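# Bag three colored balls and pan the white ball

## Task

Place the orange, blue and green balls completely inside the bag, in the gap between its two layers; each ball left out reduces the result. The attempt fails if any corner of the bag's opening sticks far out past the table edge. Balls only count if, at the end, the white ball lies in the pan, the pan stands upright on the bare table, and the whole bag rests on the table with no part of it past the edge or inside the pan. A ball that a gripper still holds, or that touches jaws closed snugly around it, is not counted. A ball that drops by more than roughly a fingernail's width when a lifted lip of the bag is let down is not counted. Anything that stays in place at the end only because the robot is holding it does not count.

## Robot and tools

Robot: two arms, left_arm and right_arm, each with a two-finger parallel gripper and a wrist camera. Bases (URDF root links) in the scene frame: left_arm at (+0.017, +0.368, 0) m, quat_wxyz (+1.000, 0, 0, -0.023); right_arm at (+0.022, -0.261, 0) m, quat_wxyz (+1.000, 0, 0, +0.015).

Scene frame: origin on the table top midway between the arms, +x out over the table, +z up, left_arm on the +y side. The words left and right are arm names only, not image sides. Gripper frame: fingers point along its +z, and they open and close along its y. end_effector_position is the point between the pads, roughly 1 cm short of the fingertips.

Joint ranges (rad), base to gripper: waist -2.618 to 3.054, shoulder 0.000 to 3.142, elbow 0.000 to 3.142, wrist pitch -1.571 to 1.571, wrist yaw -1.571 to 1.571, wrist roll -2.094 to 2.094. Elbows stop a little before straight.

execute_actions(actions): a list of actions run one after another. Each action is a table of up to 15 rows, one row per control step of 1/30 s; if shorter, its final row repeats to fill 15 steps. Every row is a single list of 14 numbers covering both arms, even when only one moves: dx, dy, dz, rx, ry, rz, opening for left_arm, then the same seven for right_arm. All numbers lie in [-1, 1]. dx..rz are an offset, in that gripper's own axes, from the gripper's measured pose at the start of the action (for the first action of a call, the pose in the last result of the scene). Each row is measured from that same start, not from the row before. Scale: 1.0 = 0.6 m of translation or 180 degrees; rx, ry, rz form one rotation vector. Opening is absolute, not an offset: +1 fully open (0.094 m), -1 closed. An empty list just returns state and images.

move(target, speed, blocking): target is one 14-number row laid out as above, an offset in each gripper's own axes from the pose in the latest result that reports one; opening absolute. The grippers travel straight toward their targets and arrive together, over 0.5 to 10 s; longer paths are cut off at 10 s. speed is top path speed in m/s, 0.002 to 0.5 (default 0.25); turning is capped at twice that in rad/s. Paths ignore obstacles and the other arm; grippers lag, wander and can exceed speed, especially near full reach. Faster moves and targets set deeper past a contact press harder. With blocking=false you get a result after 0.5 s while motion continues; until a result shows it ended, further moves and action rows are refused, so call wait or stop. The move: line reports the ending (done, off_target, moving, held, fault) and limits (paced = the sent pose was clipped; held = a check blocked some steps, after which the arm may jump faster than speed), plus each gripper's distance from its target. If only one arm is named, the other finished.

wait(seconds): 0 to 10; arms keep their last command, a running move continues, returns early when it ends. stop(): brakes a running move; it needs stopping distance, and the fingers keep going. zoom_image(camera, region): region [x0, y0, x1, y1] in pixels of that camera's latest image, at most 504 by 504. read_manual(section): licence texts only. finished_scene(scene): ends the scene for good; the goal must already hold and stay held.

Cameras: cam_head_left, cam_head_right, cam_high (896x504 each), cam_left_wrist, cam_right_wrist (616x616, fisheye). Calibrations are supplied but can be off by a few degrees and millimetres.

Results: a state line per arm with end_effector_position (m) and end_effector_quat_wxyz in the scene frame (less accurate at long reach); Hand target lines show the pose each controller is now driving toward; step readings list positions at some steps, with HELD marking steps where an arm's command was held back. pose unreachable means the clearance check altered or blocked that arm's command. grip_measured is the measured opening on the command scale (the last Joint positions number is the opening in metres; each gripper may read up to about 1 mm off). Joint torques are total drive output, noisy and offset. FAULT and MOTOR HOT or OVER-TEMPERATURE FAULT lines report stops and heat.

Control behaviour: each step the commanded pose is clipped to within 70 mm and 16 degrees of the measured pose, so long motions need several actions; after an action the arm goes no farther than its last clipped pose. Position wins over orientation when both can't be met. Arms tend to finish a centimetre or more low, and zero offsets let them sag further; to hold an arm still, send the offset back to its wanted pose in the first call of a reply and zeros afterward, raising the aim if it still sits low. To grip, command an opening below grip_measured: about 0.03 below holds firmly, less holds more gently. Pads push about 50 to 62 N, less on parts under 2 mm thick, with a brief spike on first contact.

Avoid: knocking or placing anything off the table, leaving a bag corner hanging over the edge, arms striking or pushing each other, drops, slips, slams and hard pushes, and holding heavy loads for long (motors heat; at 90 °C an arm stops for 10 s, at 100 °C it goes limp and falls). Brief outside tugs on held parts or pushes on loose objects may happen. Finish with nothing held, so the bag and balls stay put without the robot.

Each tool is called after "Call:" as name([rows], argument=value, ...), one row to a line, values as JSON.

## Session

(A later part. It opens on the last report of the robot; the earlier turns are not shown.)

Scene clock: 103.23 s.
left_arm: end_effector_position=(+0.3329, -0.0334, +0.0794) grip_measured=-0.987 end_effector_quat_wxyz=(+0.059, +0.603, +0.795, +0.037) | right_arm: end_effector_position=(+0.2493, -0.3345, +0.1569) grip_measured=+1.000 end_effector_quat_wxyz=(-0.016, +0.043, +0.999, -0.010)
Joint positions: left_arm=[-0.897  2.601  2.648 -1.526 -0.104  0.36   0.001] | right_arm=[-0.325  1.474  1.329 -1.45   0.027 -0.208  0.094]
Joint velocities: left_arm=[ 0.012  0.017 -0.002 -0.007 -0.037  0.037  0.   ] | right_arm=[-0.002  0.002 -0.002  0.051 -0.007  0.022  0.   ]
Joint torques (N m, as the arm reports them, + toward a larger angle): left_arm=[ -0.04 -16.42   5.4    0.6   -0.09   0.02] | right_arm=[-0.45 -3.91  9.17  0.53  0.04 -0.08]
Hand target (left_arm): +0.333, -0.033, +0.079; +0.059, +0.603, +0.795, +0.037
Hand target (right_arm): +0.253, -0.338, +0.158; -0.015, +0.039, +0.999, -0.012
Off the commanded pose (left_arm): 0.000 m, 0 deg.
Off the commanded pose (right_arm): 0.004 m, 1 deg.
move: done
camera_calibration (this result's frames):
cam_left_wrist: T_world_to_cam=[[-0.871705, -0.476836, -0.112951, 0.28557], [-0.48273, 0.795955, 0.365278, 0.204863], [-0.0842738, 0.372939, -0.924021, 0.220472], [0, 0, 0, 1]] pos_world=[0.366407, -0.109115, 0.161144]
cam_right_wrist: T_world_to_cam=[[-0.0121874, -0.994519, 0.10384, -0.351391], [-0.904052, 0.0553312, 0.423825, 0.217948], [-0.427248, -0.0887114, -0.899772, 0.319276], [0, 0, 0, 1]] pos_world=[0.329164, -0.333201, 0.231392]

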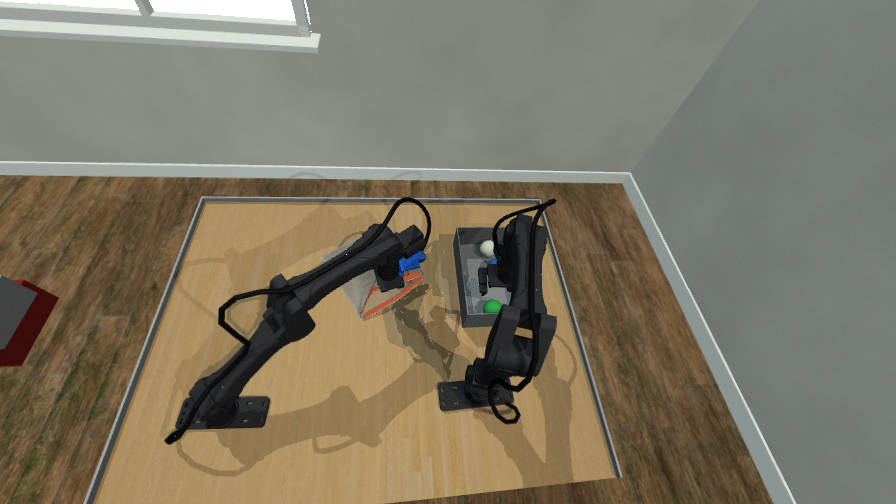

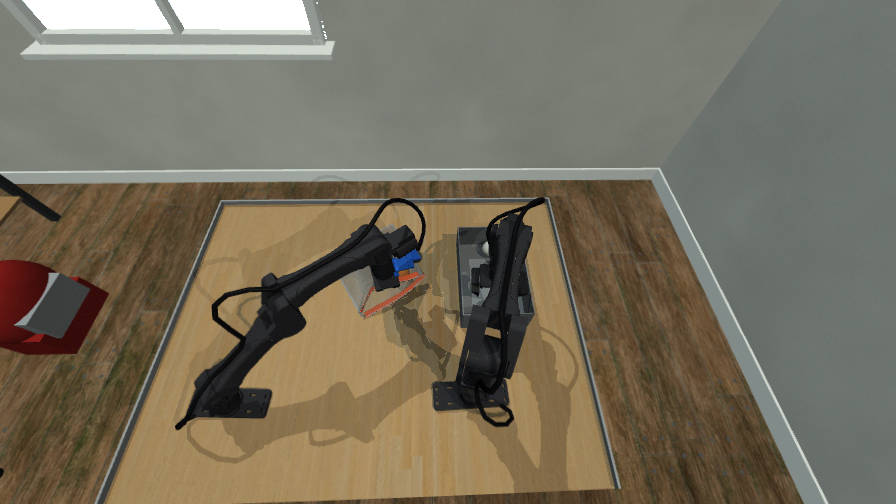

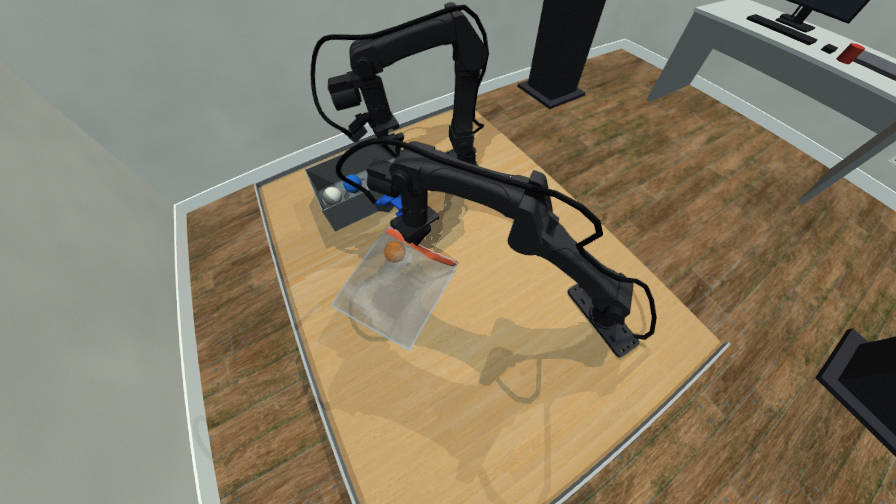

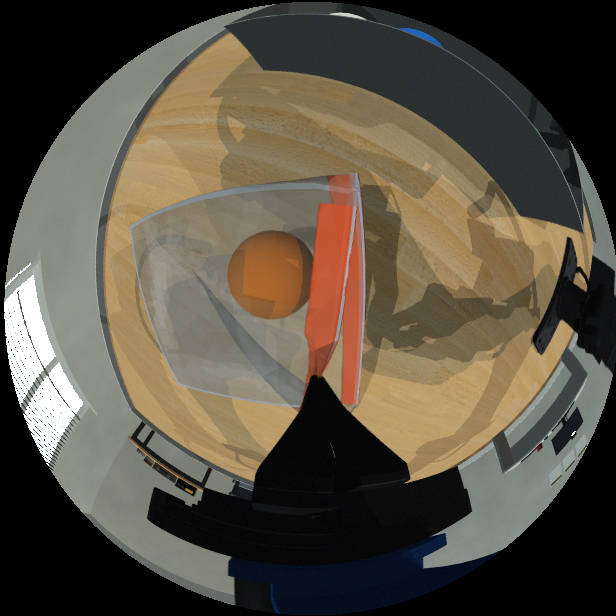

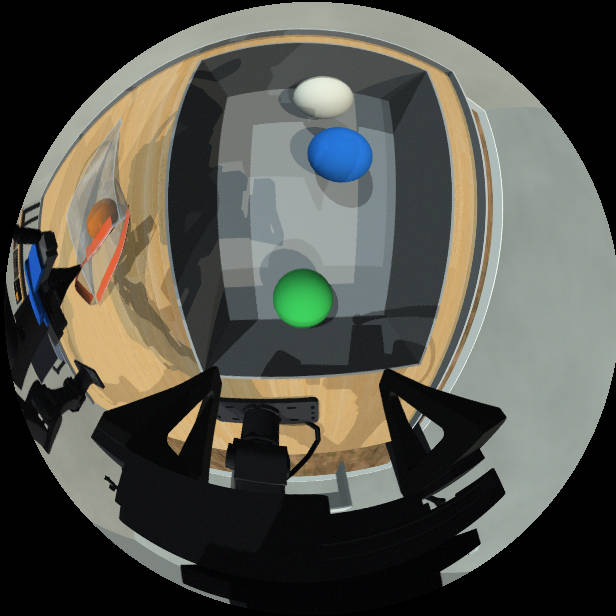

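Call:
move(target=[0,0,0,0,0,0,-1, 0.007,-0.014,0.13,0,0,0,1], speed=0.15)

Scene clock: 105.80 s.
left_arm: end_effector_position=(+0.3329, -0.0334, +0.0794) grip_measured=-0.987 end_effector_quat_wxyz=(+0.059, +0.603, +0.795, +0.037) | right_arm: end_effector_position=(+0.2434, -0.3412, +0.0834) grip_measured=+1.000 end_effector_quat_wxyz=(-0.015, +0.045, +0.999, -0.010)
Joint positions: left_arm=[-0.897  2.601  2.648 -1.526 -0.104  0.36   0.001] | right_arm=[-0.359  1.474  1.036 -1.156  0.028 -0.239  0.094]
Joint velocities: left_arm=[ 0.002 -0.007  0.002 -0.022  0.037  0.051 -0.   ] | right_arm=[ 0.002  0.002  0.012  0.051 -0.051  0.007  0.   ]
Joint torques (N m, as the arm reports them, + toward a larger angle): left_arm=[ -0.06 -16.38   5.43   0.57  -0.08   0.03] | right_arm=[-0.75 -4.79  5.82  0.64  0.02 -0.07]
Hand target (left_arm): +0.333, -0.033, +0.079; +0.059, +0.603, +0.795, +0.037
Hand target (right_arm): +0.243, -0.343, +0.079; -0.016, +0.043, +0.999, -0.011
Off the commanded pose (left_arm): 0.000 m, 0 deg.
Off the commanded pose (right_arm): 0.005 m, 0 deg.
move: done
camera_calibration (this result's frames):
cam_left_wrist: T_world_to_cam=[[-0.871705, -0.476836, -0.112951, 0.28557], [-0.48273, 0.795955, 0.365278, 0.204863], [-0.0842738, 0.372939, -0.924021, 0.220472], [0, 0, 0, 1]] pos_world=[0.366407, -0.109115, 0.161144]
cam_right_wrist: T_world_to_cam=[[-0.0153121, -0.994493, 0.103676, -0.349734], [-0.904197, 0.0580355, 0.423154, 0.245146], [-0.426841, -0.0872638, -0.900107, 0.250397], [0, 0, 0, 1]] pos_world=[0.323184, -0.340185, 0.157908]

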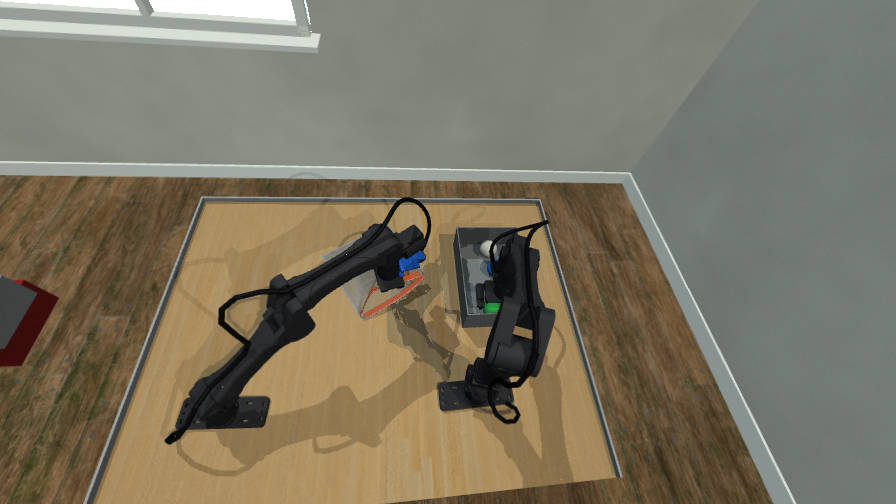

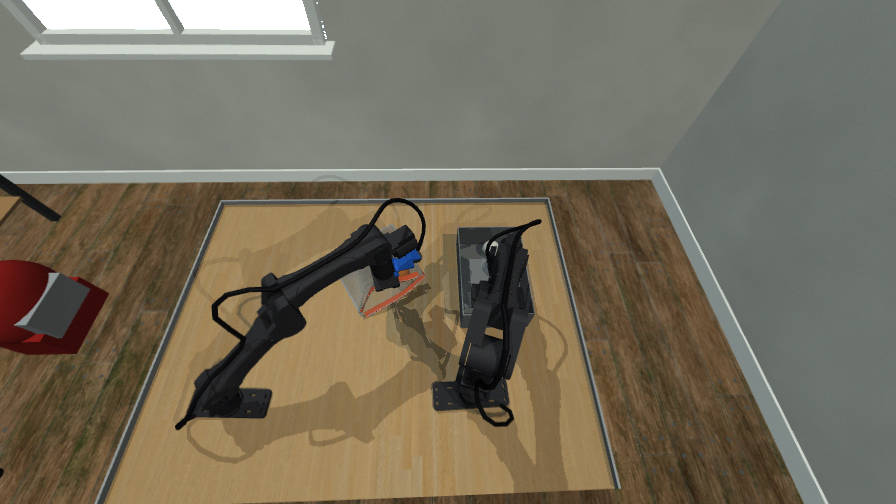

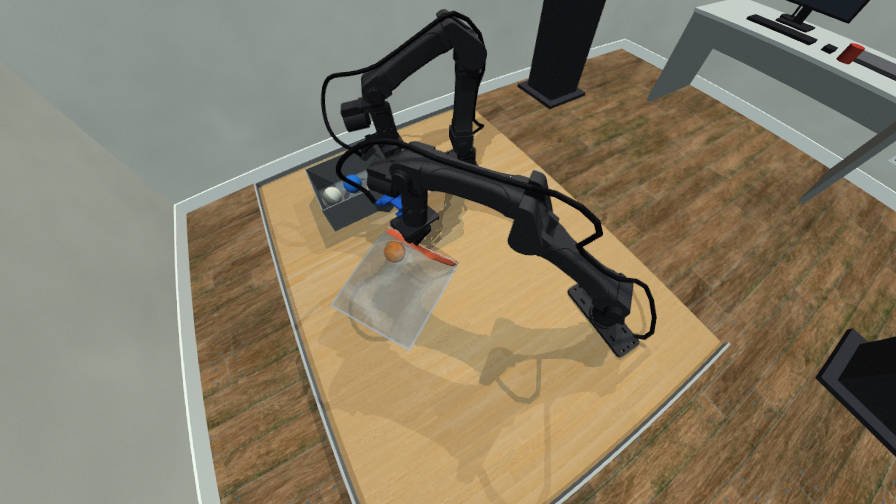

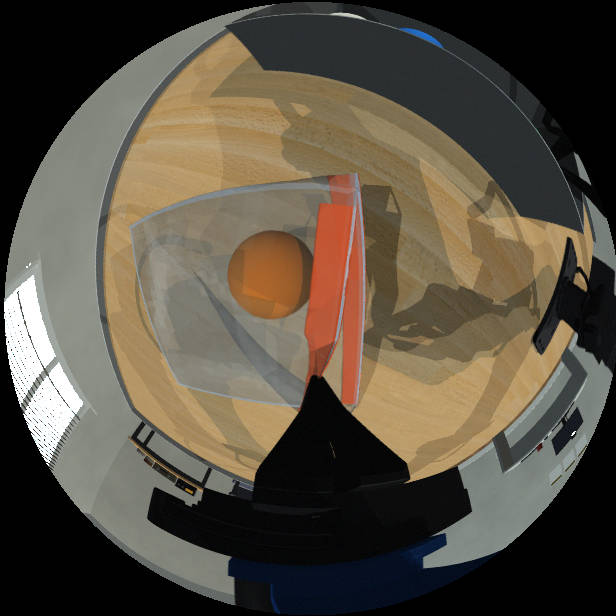

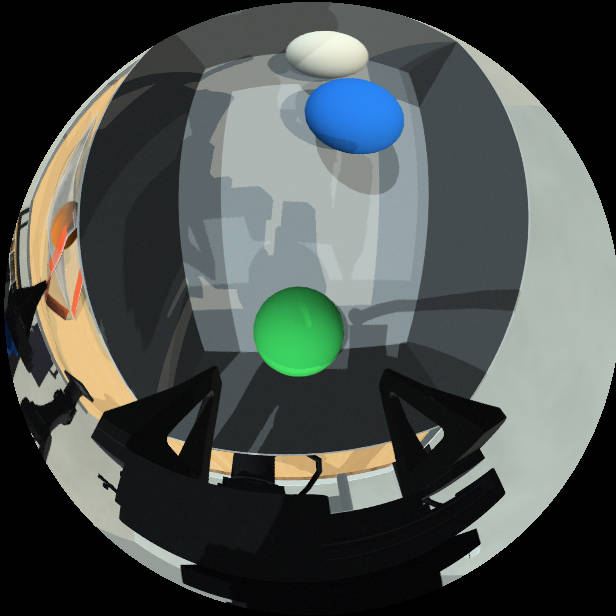

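Call:
move(target=[0,0,0,0,0,0,-1, -0.007,0,0.078,0,0,0,1], speed=0.08)

Call:
move(target=[0,0,0,0,0,0,-1, 0,0,0,0,0,0,-0.13])

Scene clock: 107.23 s.
left_arm: end_effector_position=(+0.3329, -0.0334, +0.0794) grip_measured=-0.987 end_effector_quat_wxyz=(+0.059, +0.603, +0.795, +0.037) | right_arm: end_effector_position=(+0.2504, -0.3437, +0.0441) grip_measured=+1.000 end_effector_quat_wxyz=(-0.003, +0.044, +0.999, -0.014)
Joint positions: left_arm=[-0.897  2.601  2.648 -1.526 -0.104  0.36   0.001] | right_arm=[-0.359  1.523  0.919 -0.965  0.028 -0.24   0.094]
Joint velocities: left_arm=[ 0.012 -0.012  0.007 -0.022  0.007 -0.037  0.   ] | right_arm=[-0.007 -0.032  0.017 -0.066  0.037 -0.051  0.   ]
Joint torques (N m, as the arm reports them, + toward a larger angle): left_arm=[ -0.04 -16.4    5.36   0.6   -0.08   0.02] | right_arm=[ 0.12 -3.86  5.45  0.66  0.01  0.03]
Hand target (left_arm): +0.333, -0.033, +0.079; +0.059, +0.603, +0.795, +0.037
Hand target (right_arm): +0.246, -0.342, +0.037; -0.015, +0.045, +0.999, -0.010
Off the commanded pose (left_arm): 0.000 m, 0 deg.
Off the commanded pose (right_arm): 0.009 m, 1 deg.
move: done
camera_calibration (this result's frames):
cam_left_wrist: T_world_to_cam=[[-0.871705, -0.476836, -0.112951, 0.28557], [-0.48273, 0.795955, 0.365278, 0.204863], [-0.0842738, 0.372939, -0.924021, 0.220472], [0, 0, 0, 1]] pos_world=[0.366407, -0.109115, 0.161144]
cam_right_wrist: T_world_to_cam=[[-0.0170607, -0.993606, 0.111605, -0.347623], [-0.913861, 0.0607838, 0.401452, 0.272554], [-0.405669, -0.0951423, -0.909055, 0.210267], [0, 0, 0, 1]] pos_world=[0.328444, -0.341962, 0.120523]

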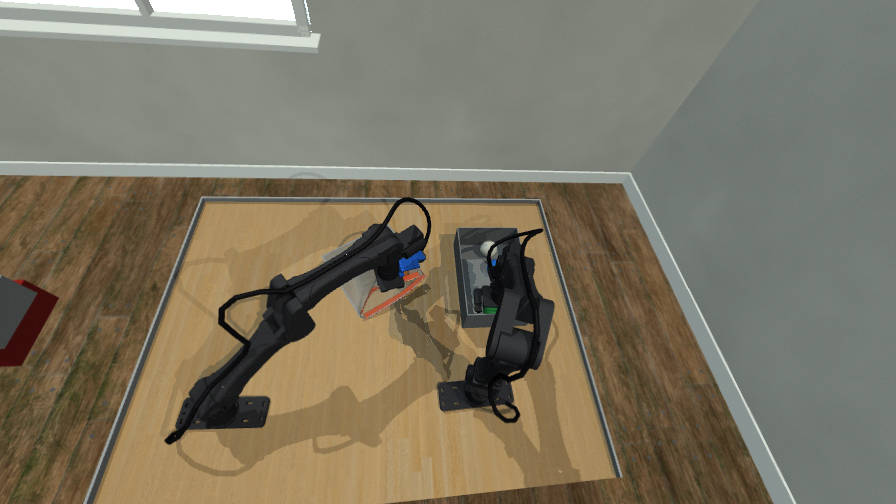

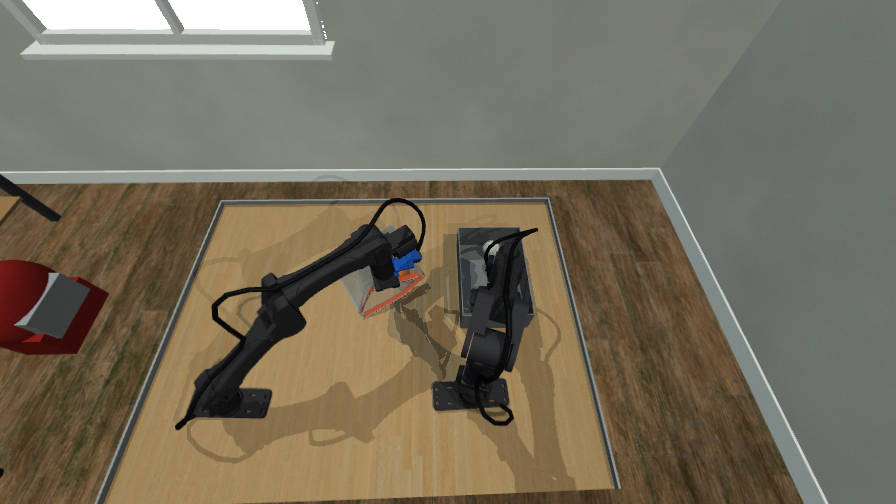

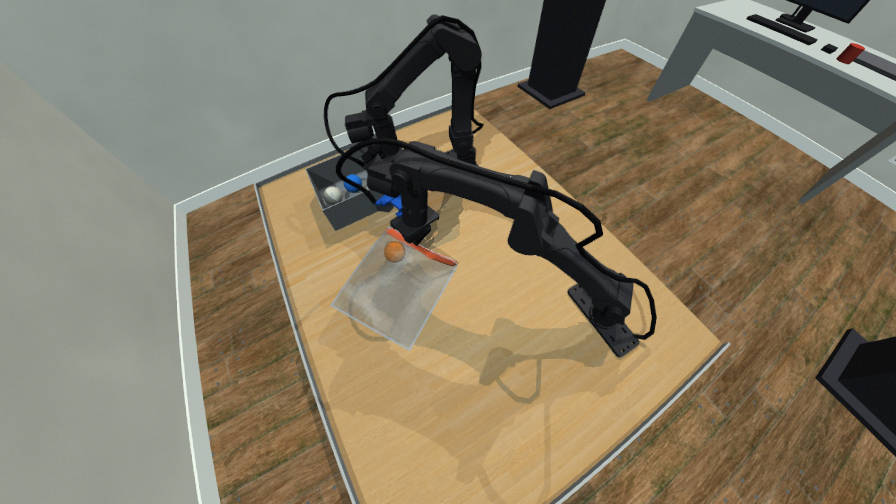

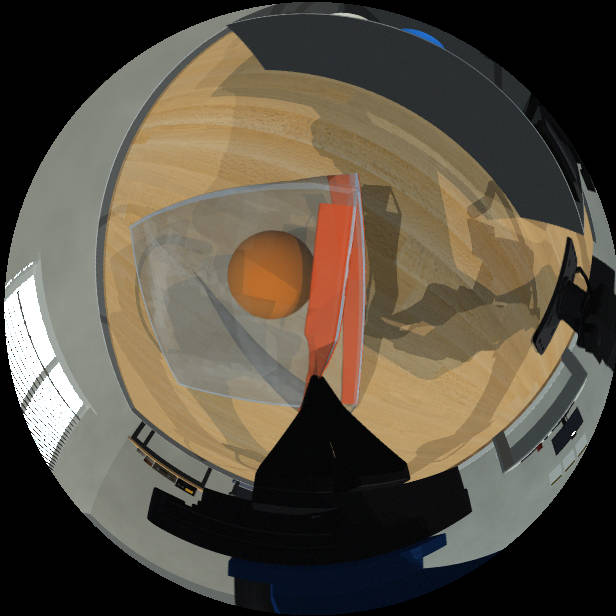

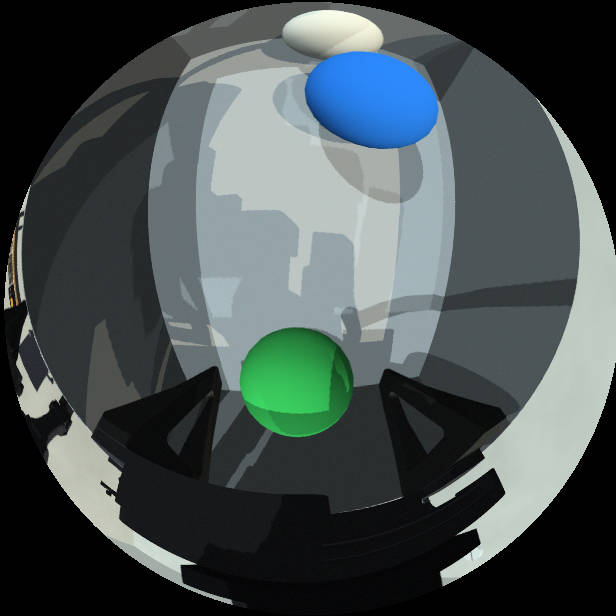

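Scene clock: 107.73 s.
left_arm: end_effector_position=(+0.3329, -0.0334, +0.0794) grip_measured=-0.987 end_effector_quat_wxyz=(+0.059, +0.603, +0.795, +0.037) | right_arm: end_effector_position=(+0.2504, -0.3437, +0.0441) grip_measured=-0.103 end_effector_quat_wxyz=(-0.003, +0.044, +0.999, -0.014)
Joint positions: left_arm=[-0.897  2.601  2.648 -1.526 -0.104  0.36   0.001] | right_arm=[-0.359  1.523  0.919 -0.965  0.028 -0.24   0.042]
Joint velocities: left_arm=[-0.002 -0.007 -0.017 -0.066 -0.007 -0.066  0.   ] | right_arm=[-0.007 -0.002 -0.017  0.022 -0.037 -0.051 -0.   ]
Joint torques (N m, as the arm reports them, + toward a larger angle): left_arm=[  0.03 -16.49   5.38   0.58  -0.08   0.02] | right_arm=[ 0.07 -5.32  6.88  0.59  0.01  0.02]
Hand target (left_arm): +0.333, -0.033, +0.079; +0.059, +0.603, +0.795, +0.037
Hand target (right_arm): +0.250, -0.344, +0.044; -0.003, +0.044, +0.999, -0.013
Off the commanded pose (left_arm): 0.000 m, 0 deg.
Off the commanded pose (right_arm): 0.000 m, 0 deg.
move: done
camera_calibration (this result's frames):
cam_left_wrist: T_world_to_cam=[[-0.871705, -0.476836, -0.112951, 0.28557], [-0.48273, 0.795955, 0.365278, 0.204863], [-0.0842738, 0.372939, -0.924021, 0.220472], [0, 0, 0, 1]] pos_world=[0.366407, -0.109115, 0.161144]
cam_right_wrist: T_world_to_cam=[[-0.0170607, -0.993606, 0.111605, -0.347623], [-0.913861, 0.0607838, 0.401452, 0.272554], [-0.405669, -0.0951423, -0.909055, 0.210267], [0, 0, 0, 1]] pos_world=[0.328444, -0.341962, 0.120523]

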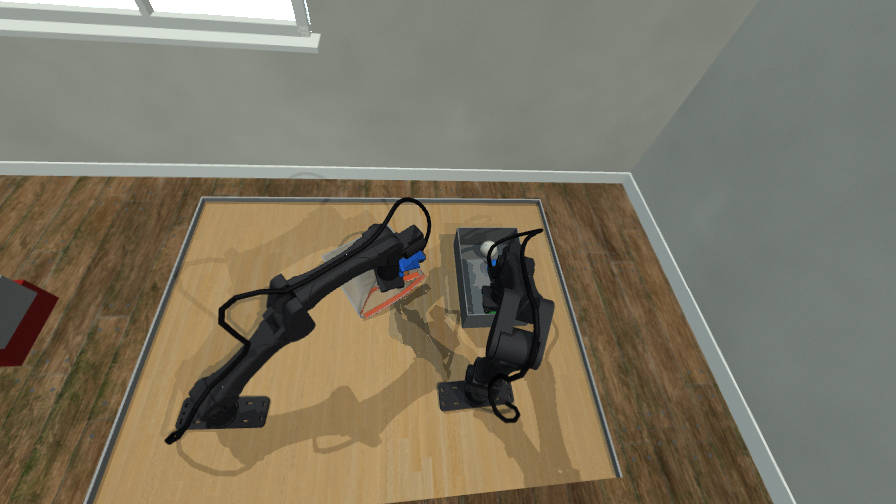

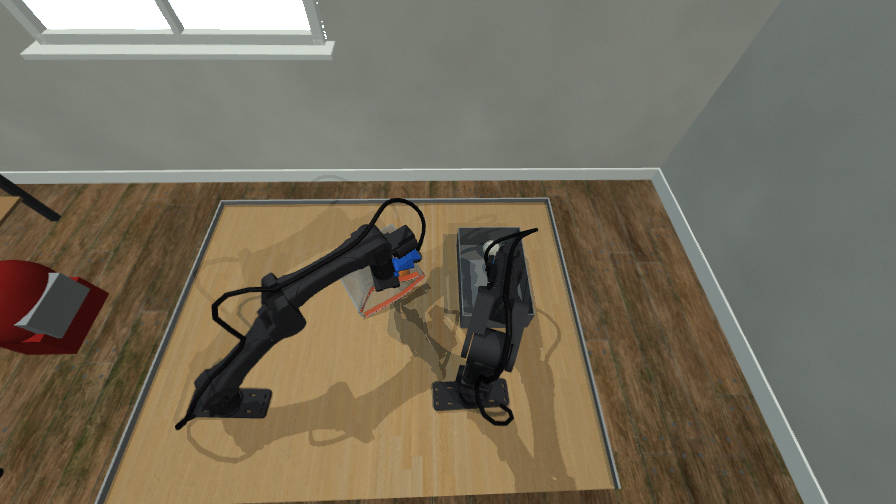

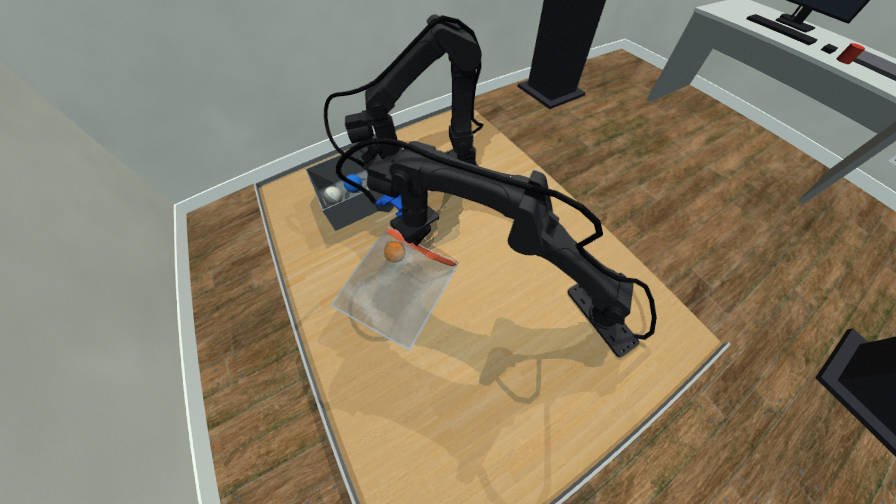

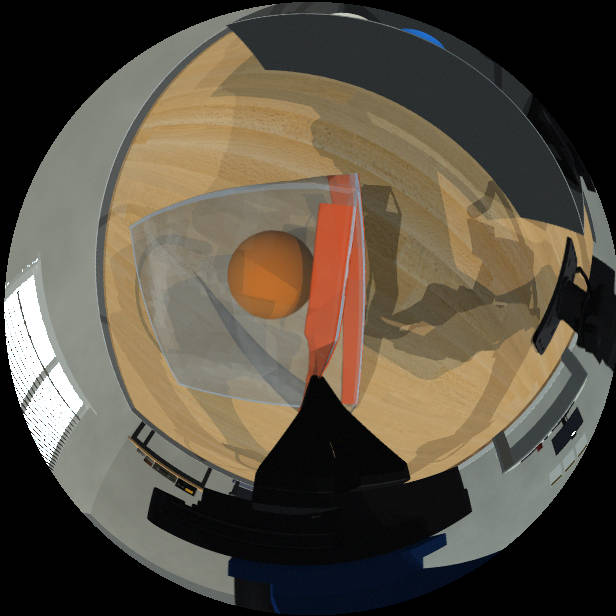

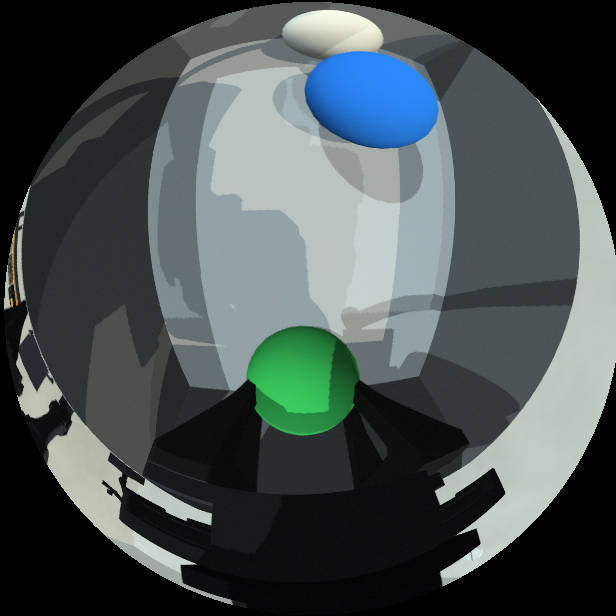

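Call:
move(target=[0,0,0,0,0,0,-1, 0,0,0.025,0,0,0,0.5], speed=0.05)

Call:
move(target=[0,0,0,0,0,0,-1, 0,0,0,0,0,0,-0.13])

Call:
move(target=[0,0,0,0,0,0,-1, 0,0,-0.19,0,0,0,-0.13], speed=0.15)

Scene clock: 108.97 s.
left_arm: end_effector_position=(+0.3329, -0.0334, +0.0794) grip_measured=-0.987 end_effector_quat_wxyz=(+0.059, +0.603, +0.795, +0.037) | right_arm: end_effector_position=(+0.2526, -0.3444, +0.0376) grip_measured=+0.499 end_effector_quat_wxyz=(+0.006, +0.045, +0.999, -0.016)
Joint positions: left_arm=[-0.897  2.601  2.648 -1.526 -0.104  0.36   0.001] | right_arm=[-0.359  1.523  0.891 -0.917  0.028 -0.24   0.07 ]
Joint velocities: left_arm=[ 0.022 -0.022 -0.012 -0.007 -0.007 -0.007  0.001] | right_arm=[-0.007 -0.012  0.007  0.037  0.022  0.037 -0.001]
Joint torques (N m, as the arm reports them, + toward a larger angle): left_arm=[ -0.09 -16.45   5.44   0.59  -0.06   0.02] | right_arm=[-0.04 -3.5   5.56  0.75  0.01  0.  ]
Hand target (left_arm): +0.333, -0.033, +0.079; +0.059, +0.603, +0.795, +0.037
Hand target (right_arm): +0.250, -0.344, +0.029; -0.003, +0.044, +0.999, -0.014
Off the commanded pose (left_arm): 0.000 m, 0 deg.
Off the commanded pose (right_arm): 0.009 m, 1 deg.
move: done
camera_calibration (this result's frames):
cam_left_wrist: T_world_to_cam=[[-0.871705, -0.476836, -0.112951, 0.28557], [-0.48273, 0.795955, 0.365278, 0.204863], [-0.0842738, 0.372939, -0.924021, 0.220472], [0, 0, 0, 1]] pos_world=[0.366407, -0.109115, 0.161144]
cam_right_wrist: T_world_to_cam=[[-0.019255, -0.992857, 0.117745, -0.347039], [-0.92137, 0.0633473, 0.383489, 0.280764], [-0.388208, -0.101103, -0.916009, 0.198943], [0, 0, 0, 1]] pos_world=[0.329236, -0.342233, 0.115426]

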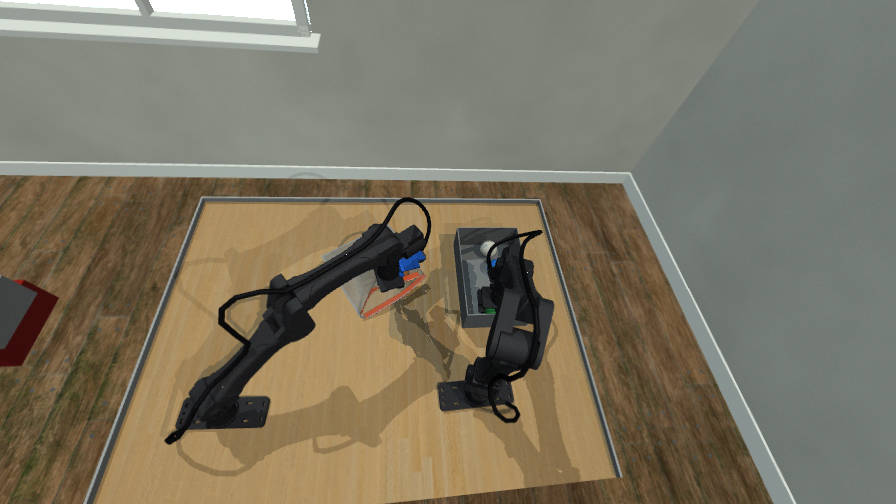

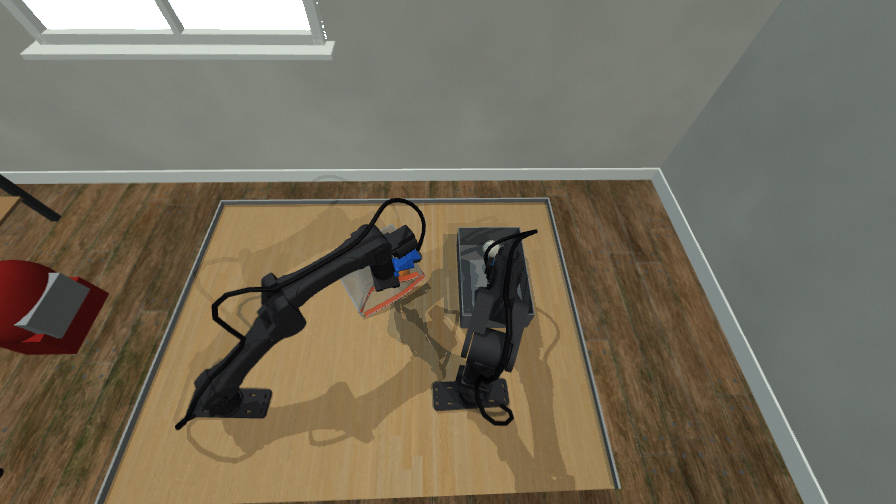

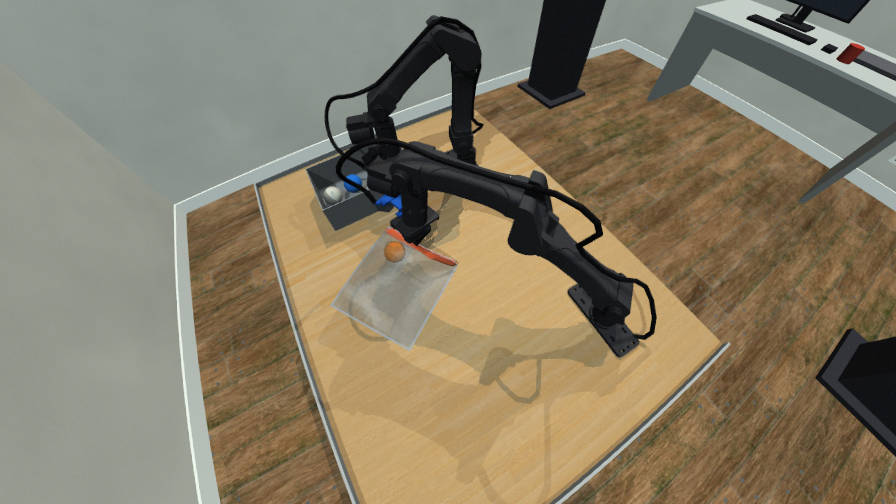

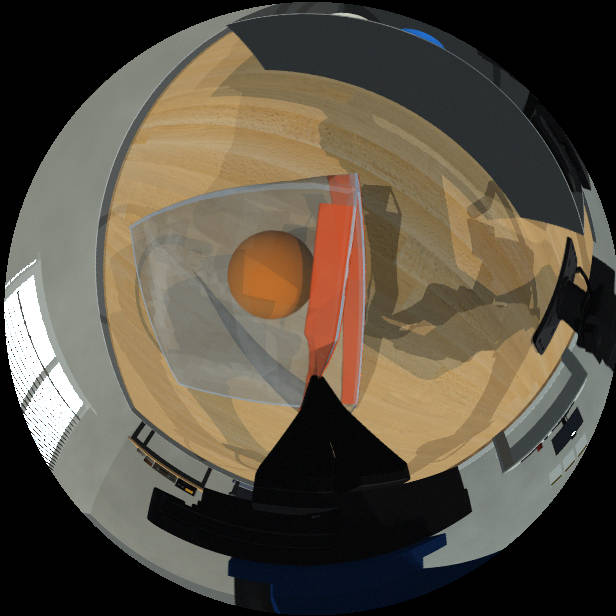

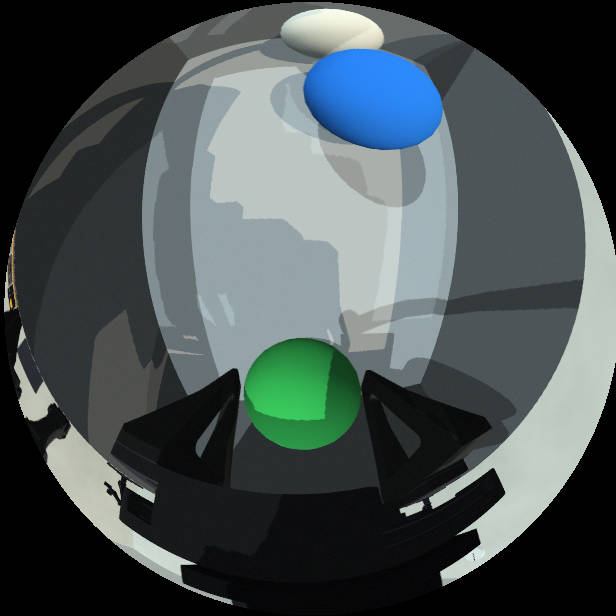

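Scene clock: 109.47 s.
left_arm: end_effector_position=(+0.3329, -0.0334, +0.0794) grip_measured=-0.987 end_effector_quat_wxyz=(+0.059, +0.603, +0.795, +0.037) | right_arm: end_effector_position=(+0.2526, -0.3444, +0.0376) grip_measured=-0.075 end_effector_quat_wxyz=(+0.006, +0.045, +0.999, -0.016)
Joint positions: left_arm=[-0.897  2.601  2.648 -1.526 -0.104  0.36   0.001] | right_arm=[-0.359  1.523  0.891 -0.917  0.028 -0.24   0.043]
Joint velocities: left_arm=[ 0.007 -0.002  0.007 -0.022 -0.022 -0.081 -0.001] | right_arm=[-0.007 -0.002 -0.012 -0.051  0.007 -0.007 -0.001]
Joint torques (N m, as the arm reports them, + toward a larger angle): left_arm=[ -0.02 -16.49   5.46   0.6   -0.09   0.03] | right_arm=[ 0.   -5.29  6.82  0.62  0.01  0.01]
Hand target (left_arm): +0.333, -0.033, +0.079; +0.059, +0.603, +0.795, +0.037
Hand target (right_arm): +0.253, -0.344, +0.038; +0.006, +0.045, +0.999, -0.016
Off the commanded pose (left_arm): 0.000 m, 0 deg.
Off the commanded pose (right_arm): 0.000 m, 0 deg.
move: done
camera_calibration (this result's frames):
cam_left_wrist: T_world_to_cam=[[-0.871705, -0.476836, -0.112951, 0.28557], [-0.48273, 0.795955, 0.365278, 0.204863], [-0.0842738, 0.372939, -0.924021, 0.220472], [0, 0, 0, 1]] pos_world=[0.366407, -0.109115, 0.161144]
cam_right_wrist: T_world_to_cam=[[-0.019255, -0.992857, 0.117745, -0.347039], [-0.92137, 0.0633473, 0.383489, 0.280764], [-0.388208, -0.101103, -0.916009, 0.198943], [0, 0, 0, 1]] pos_world=[0.329236, -0.342233, 0.115426]

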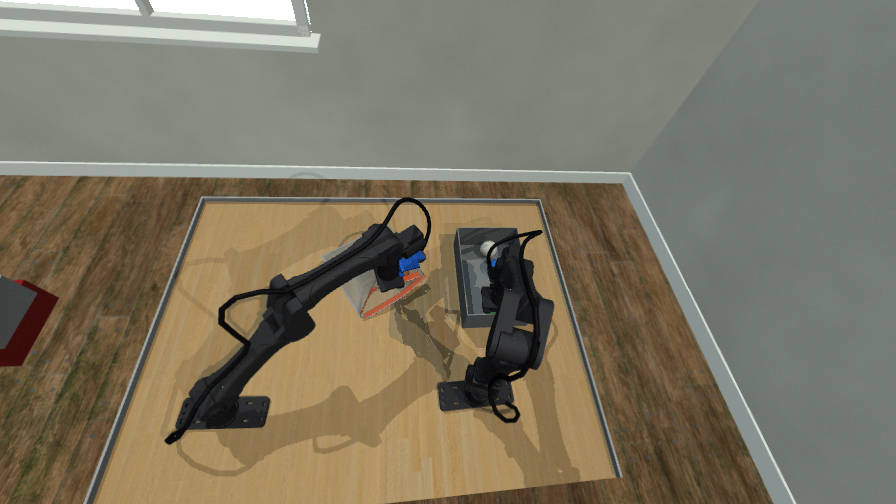

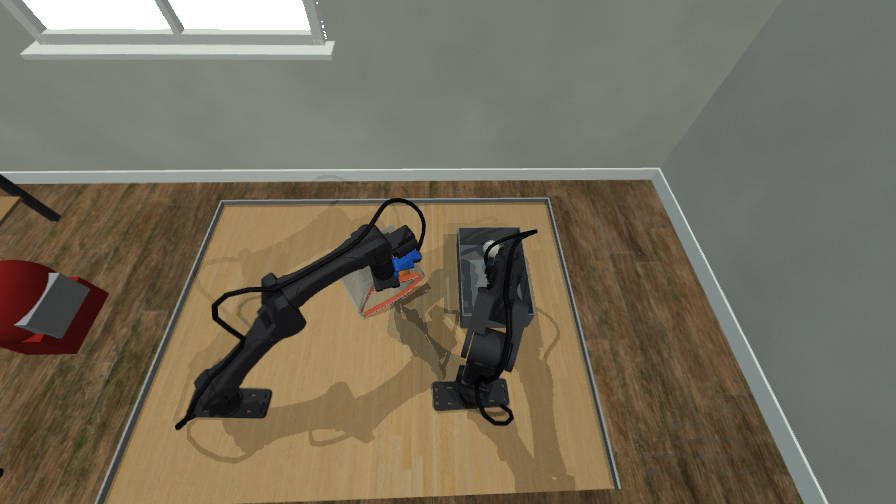

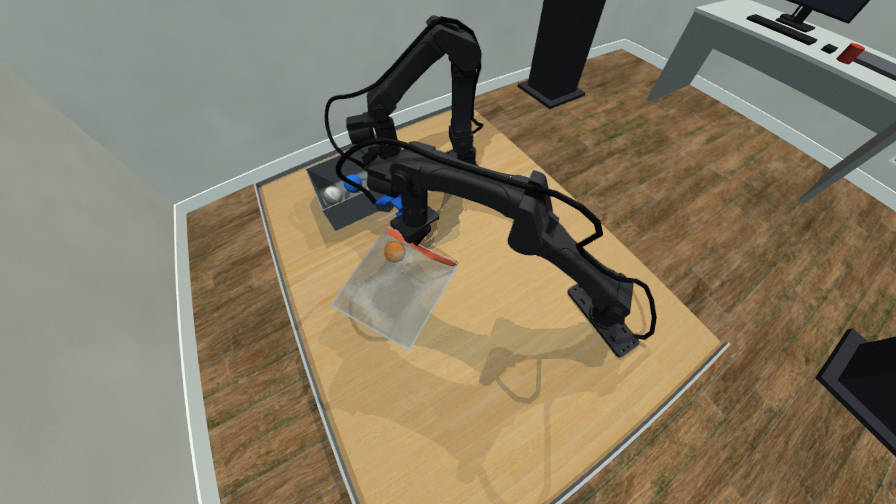

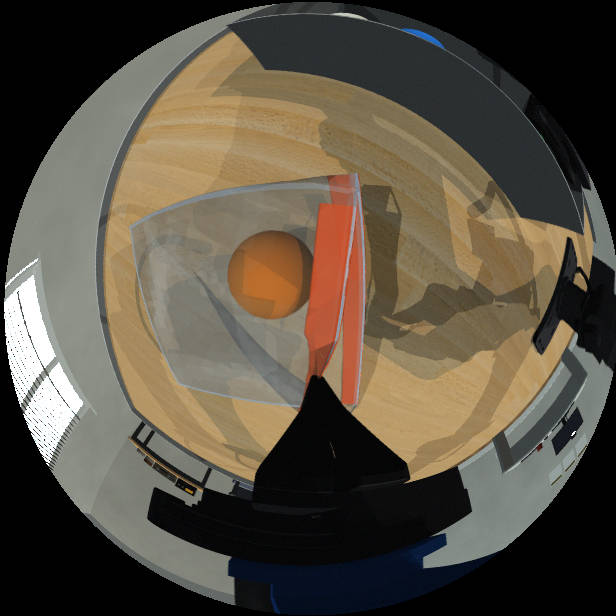

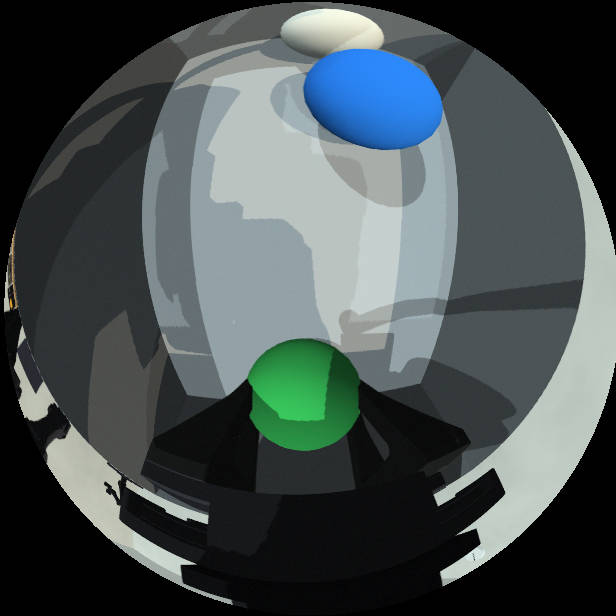

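Scene clock: 110.87 s.
left_arm: end_effector_position=(+0.3329, -0.0334, +0.0794) grip_measured=-0.987 end_effector_quat_wxyz=(+0.059, +0.603, +0.795, +0.037) | right_arm: end_effector_position=(+0.2506, -0.3437, +0.1419) grip_measured=-0.075 end_effector_quat_wxyz=(-0.005, +0.044, +0.999, -0.013)
Joint positions: left_arm=[-0.897  2.601  2.648 -1.526 -0.104  0.36   0.001] | right_arm=[-0.359  1.465  1.261 -1.369  0.028 -0.24   0.043]
Joint velocities: left_arm=[-0.012 -0.012  0.002  0.037  0.037 -0.022  0.   ] | right_arm=[-0.017  0.012 -0.017 -0.007  0.007  0.051  0.001]
Joint torques (N m, as the arm reports them, + toward a larger angle): left_arm=[  0.04 -16.42   5.39   0.59  -0.09   0.  ] | right_arm=[ 0.74 -7.04  8.96  0.46  0.01  0.07]
Hand target (left_arm): +0.333, -0.033, +0.079; +0.059, +0.603, +0.795, +0.037
Hand target (right_arm): +0.250, -0.342, +0.151; +0.006, +0.045, +0.999, -0.016
Off the commanded pose (left_arm): 0.000 m, 0 deg.
Off the commanded pose (right_arm): 0.010 m, 1 deg.
move: done
camera_calibration (this result's frames):
cam_left_wrist: T_world_to_cam=[[-0.871705, -0.476836, -0.112951, 0.28557], [-0.48273, 0.795955, 0.365278, 0.204863], [-0.0842738, 0.372939, -0.924021, 0.220472], [0, 0, 0, 1]] pos_world=[0.366407, -0.109115, 0.161144]
cam_right_wrist: T_world_to_cam=[[-0.0167397, -0.993716, 0.110674, -0.358591], [-0.912697, 0.0603867, 0.40415, 0.23272], [-0.408293, -0.0942467, -0.907973, 0.300013], [0, 0, 0, 1]] pos_world=[0.328893, -0.342116, 0.218036]

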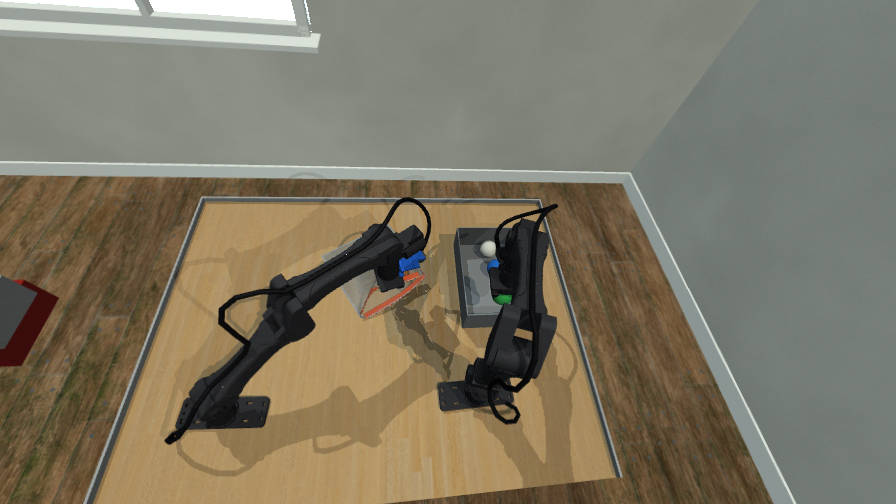

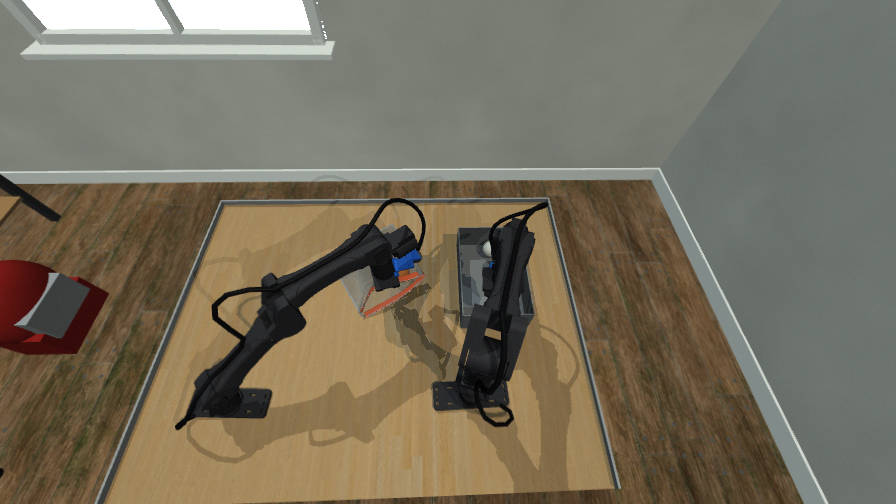

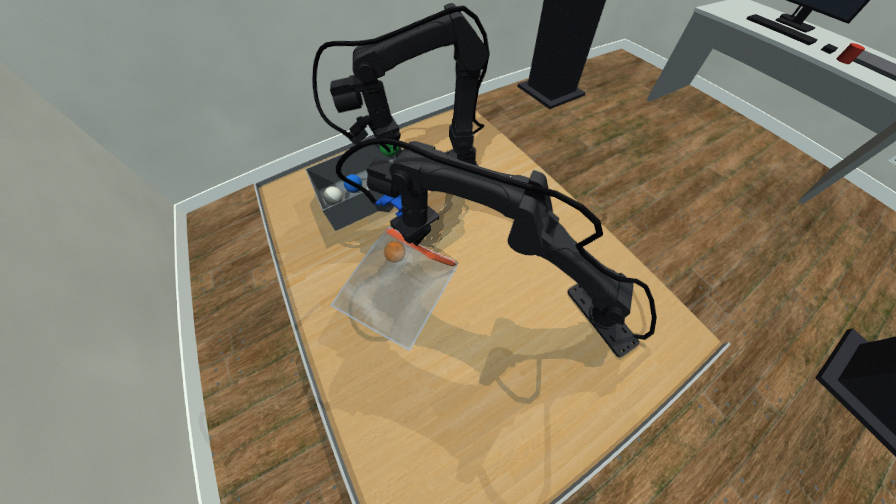

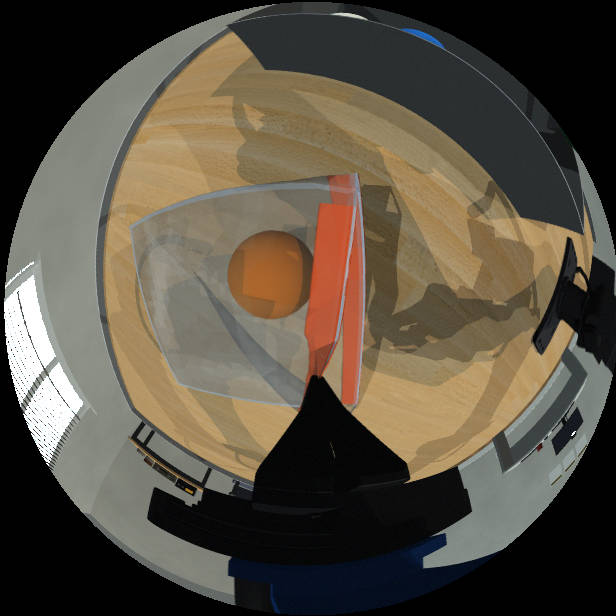

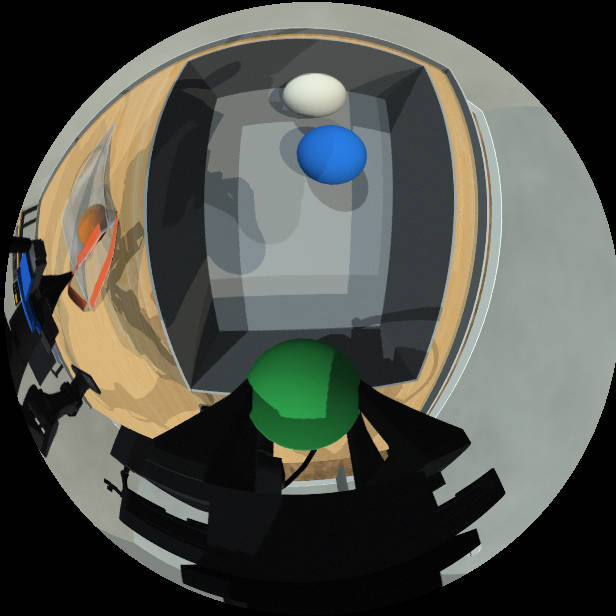

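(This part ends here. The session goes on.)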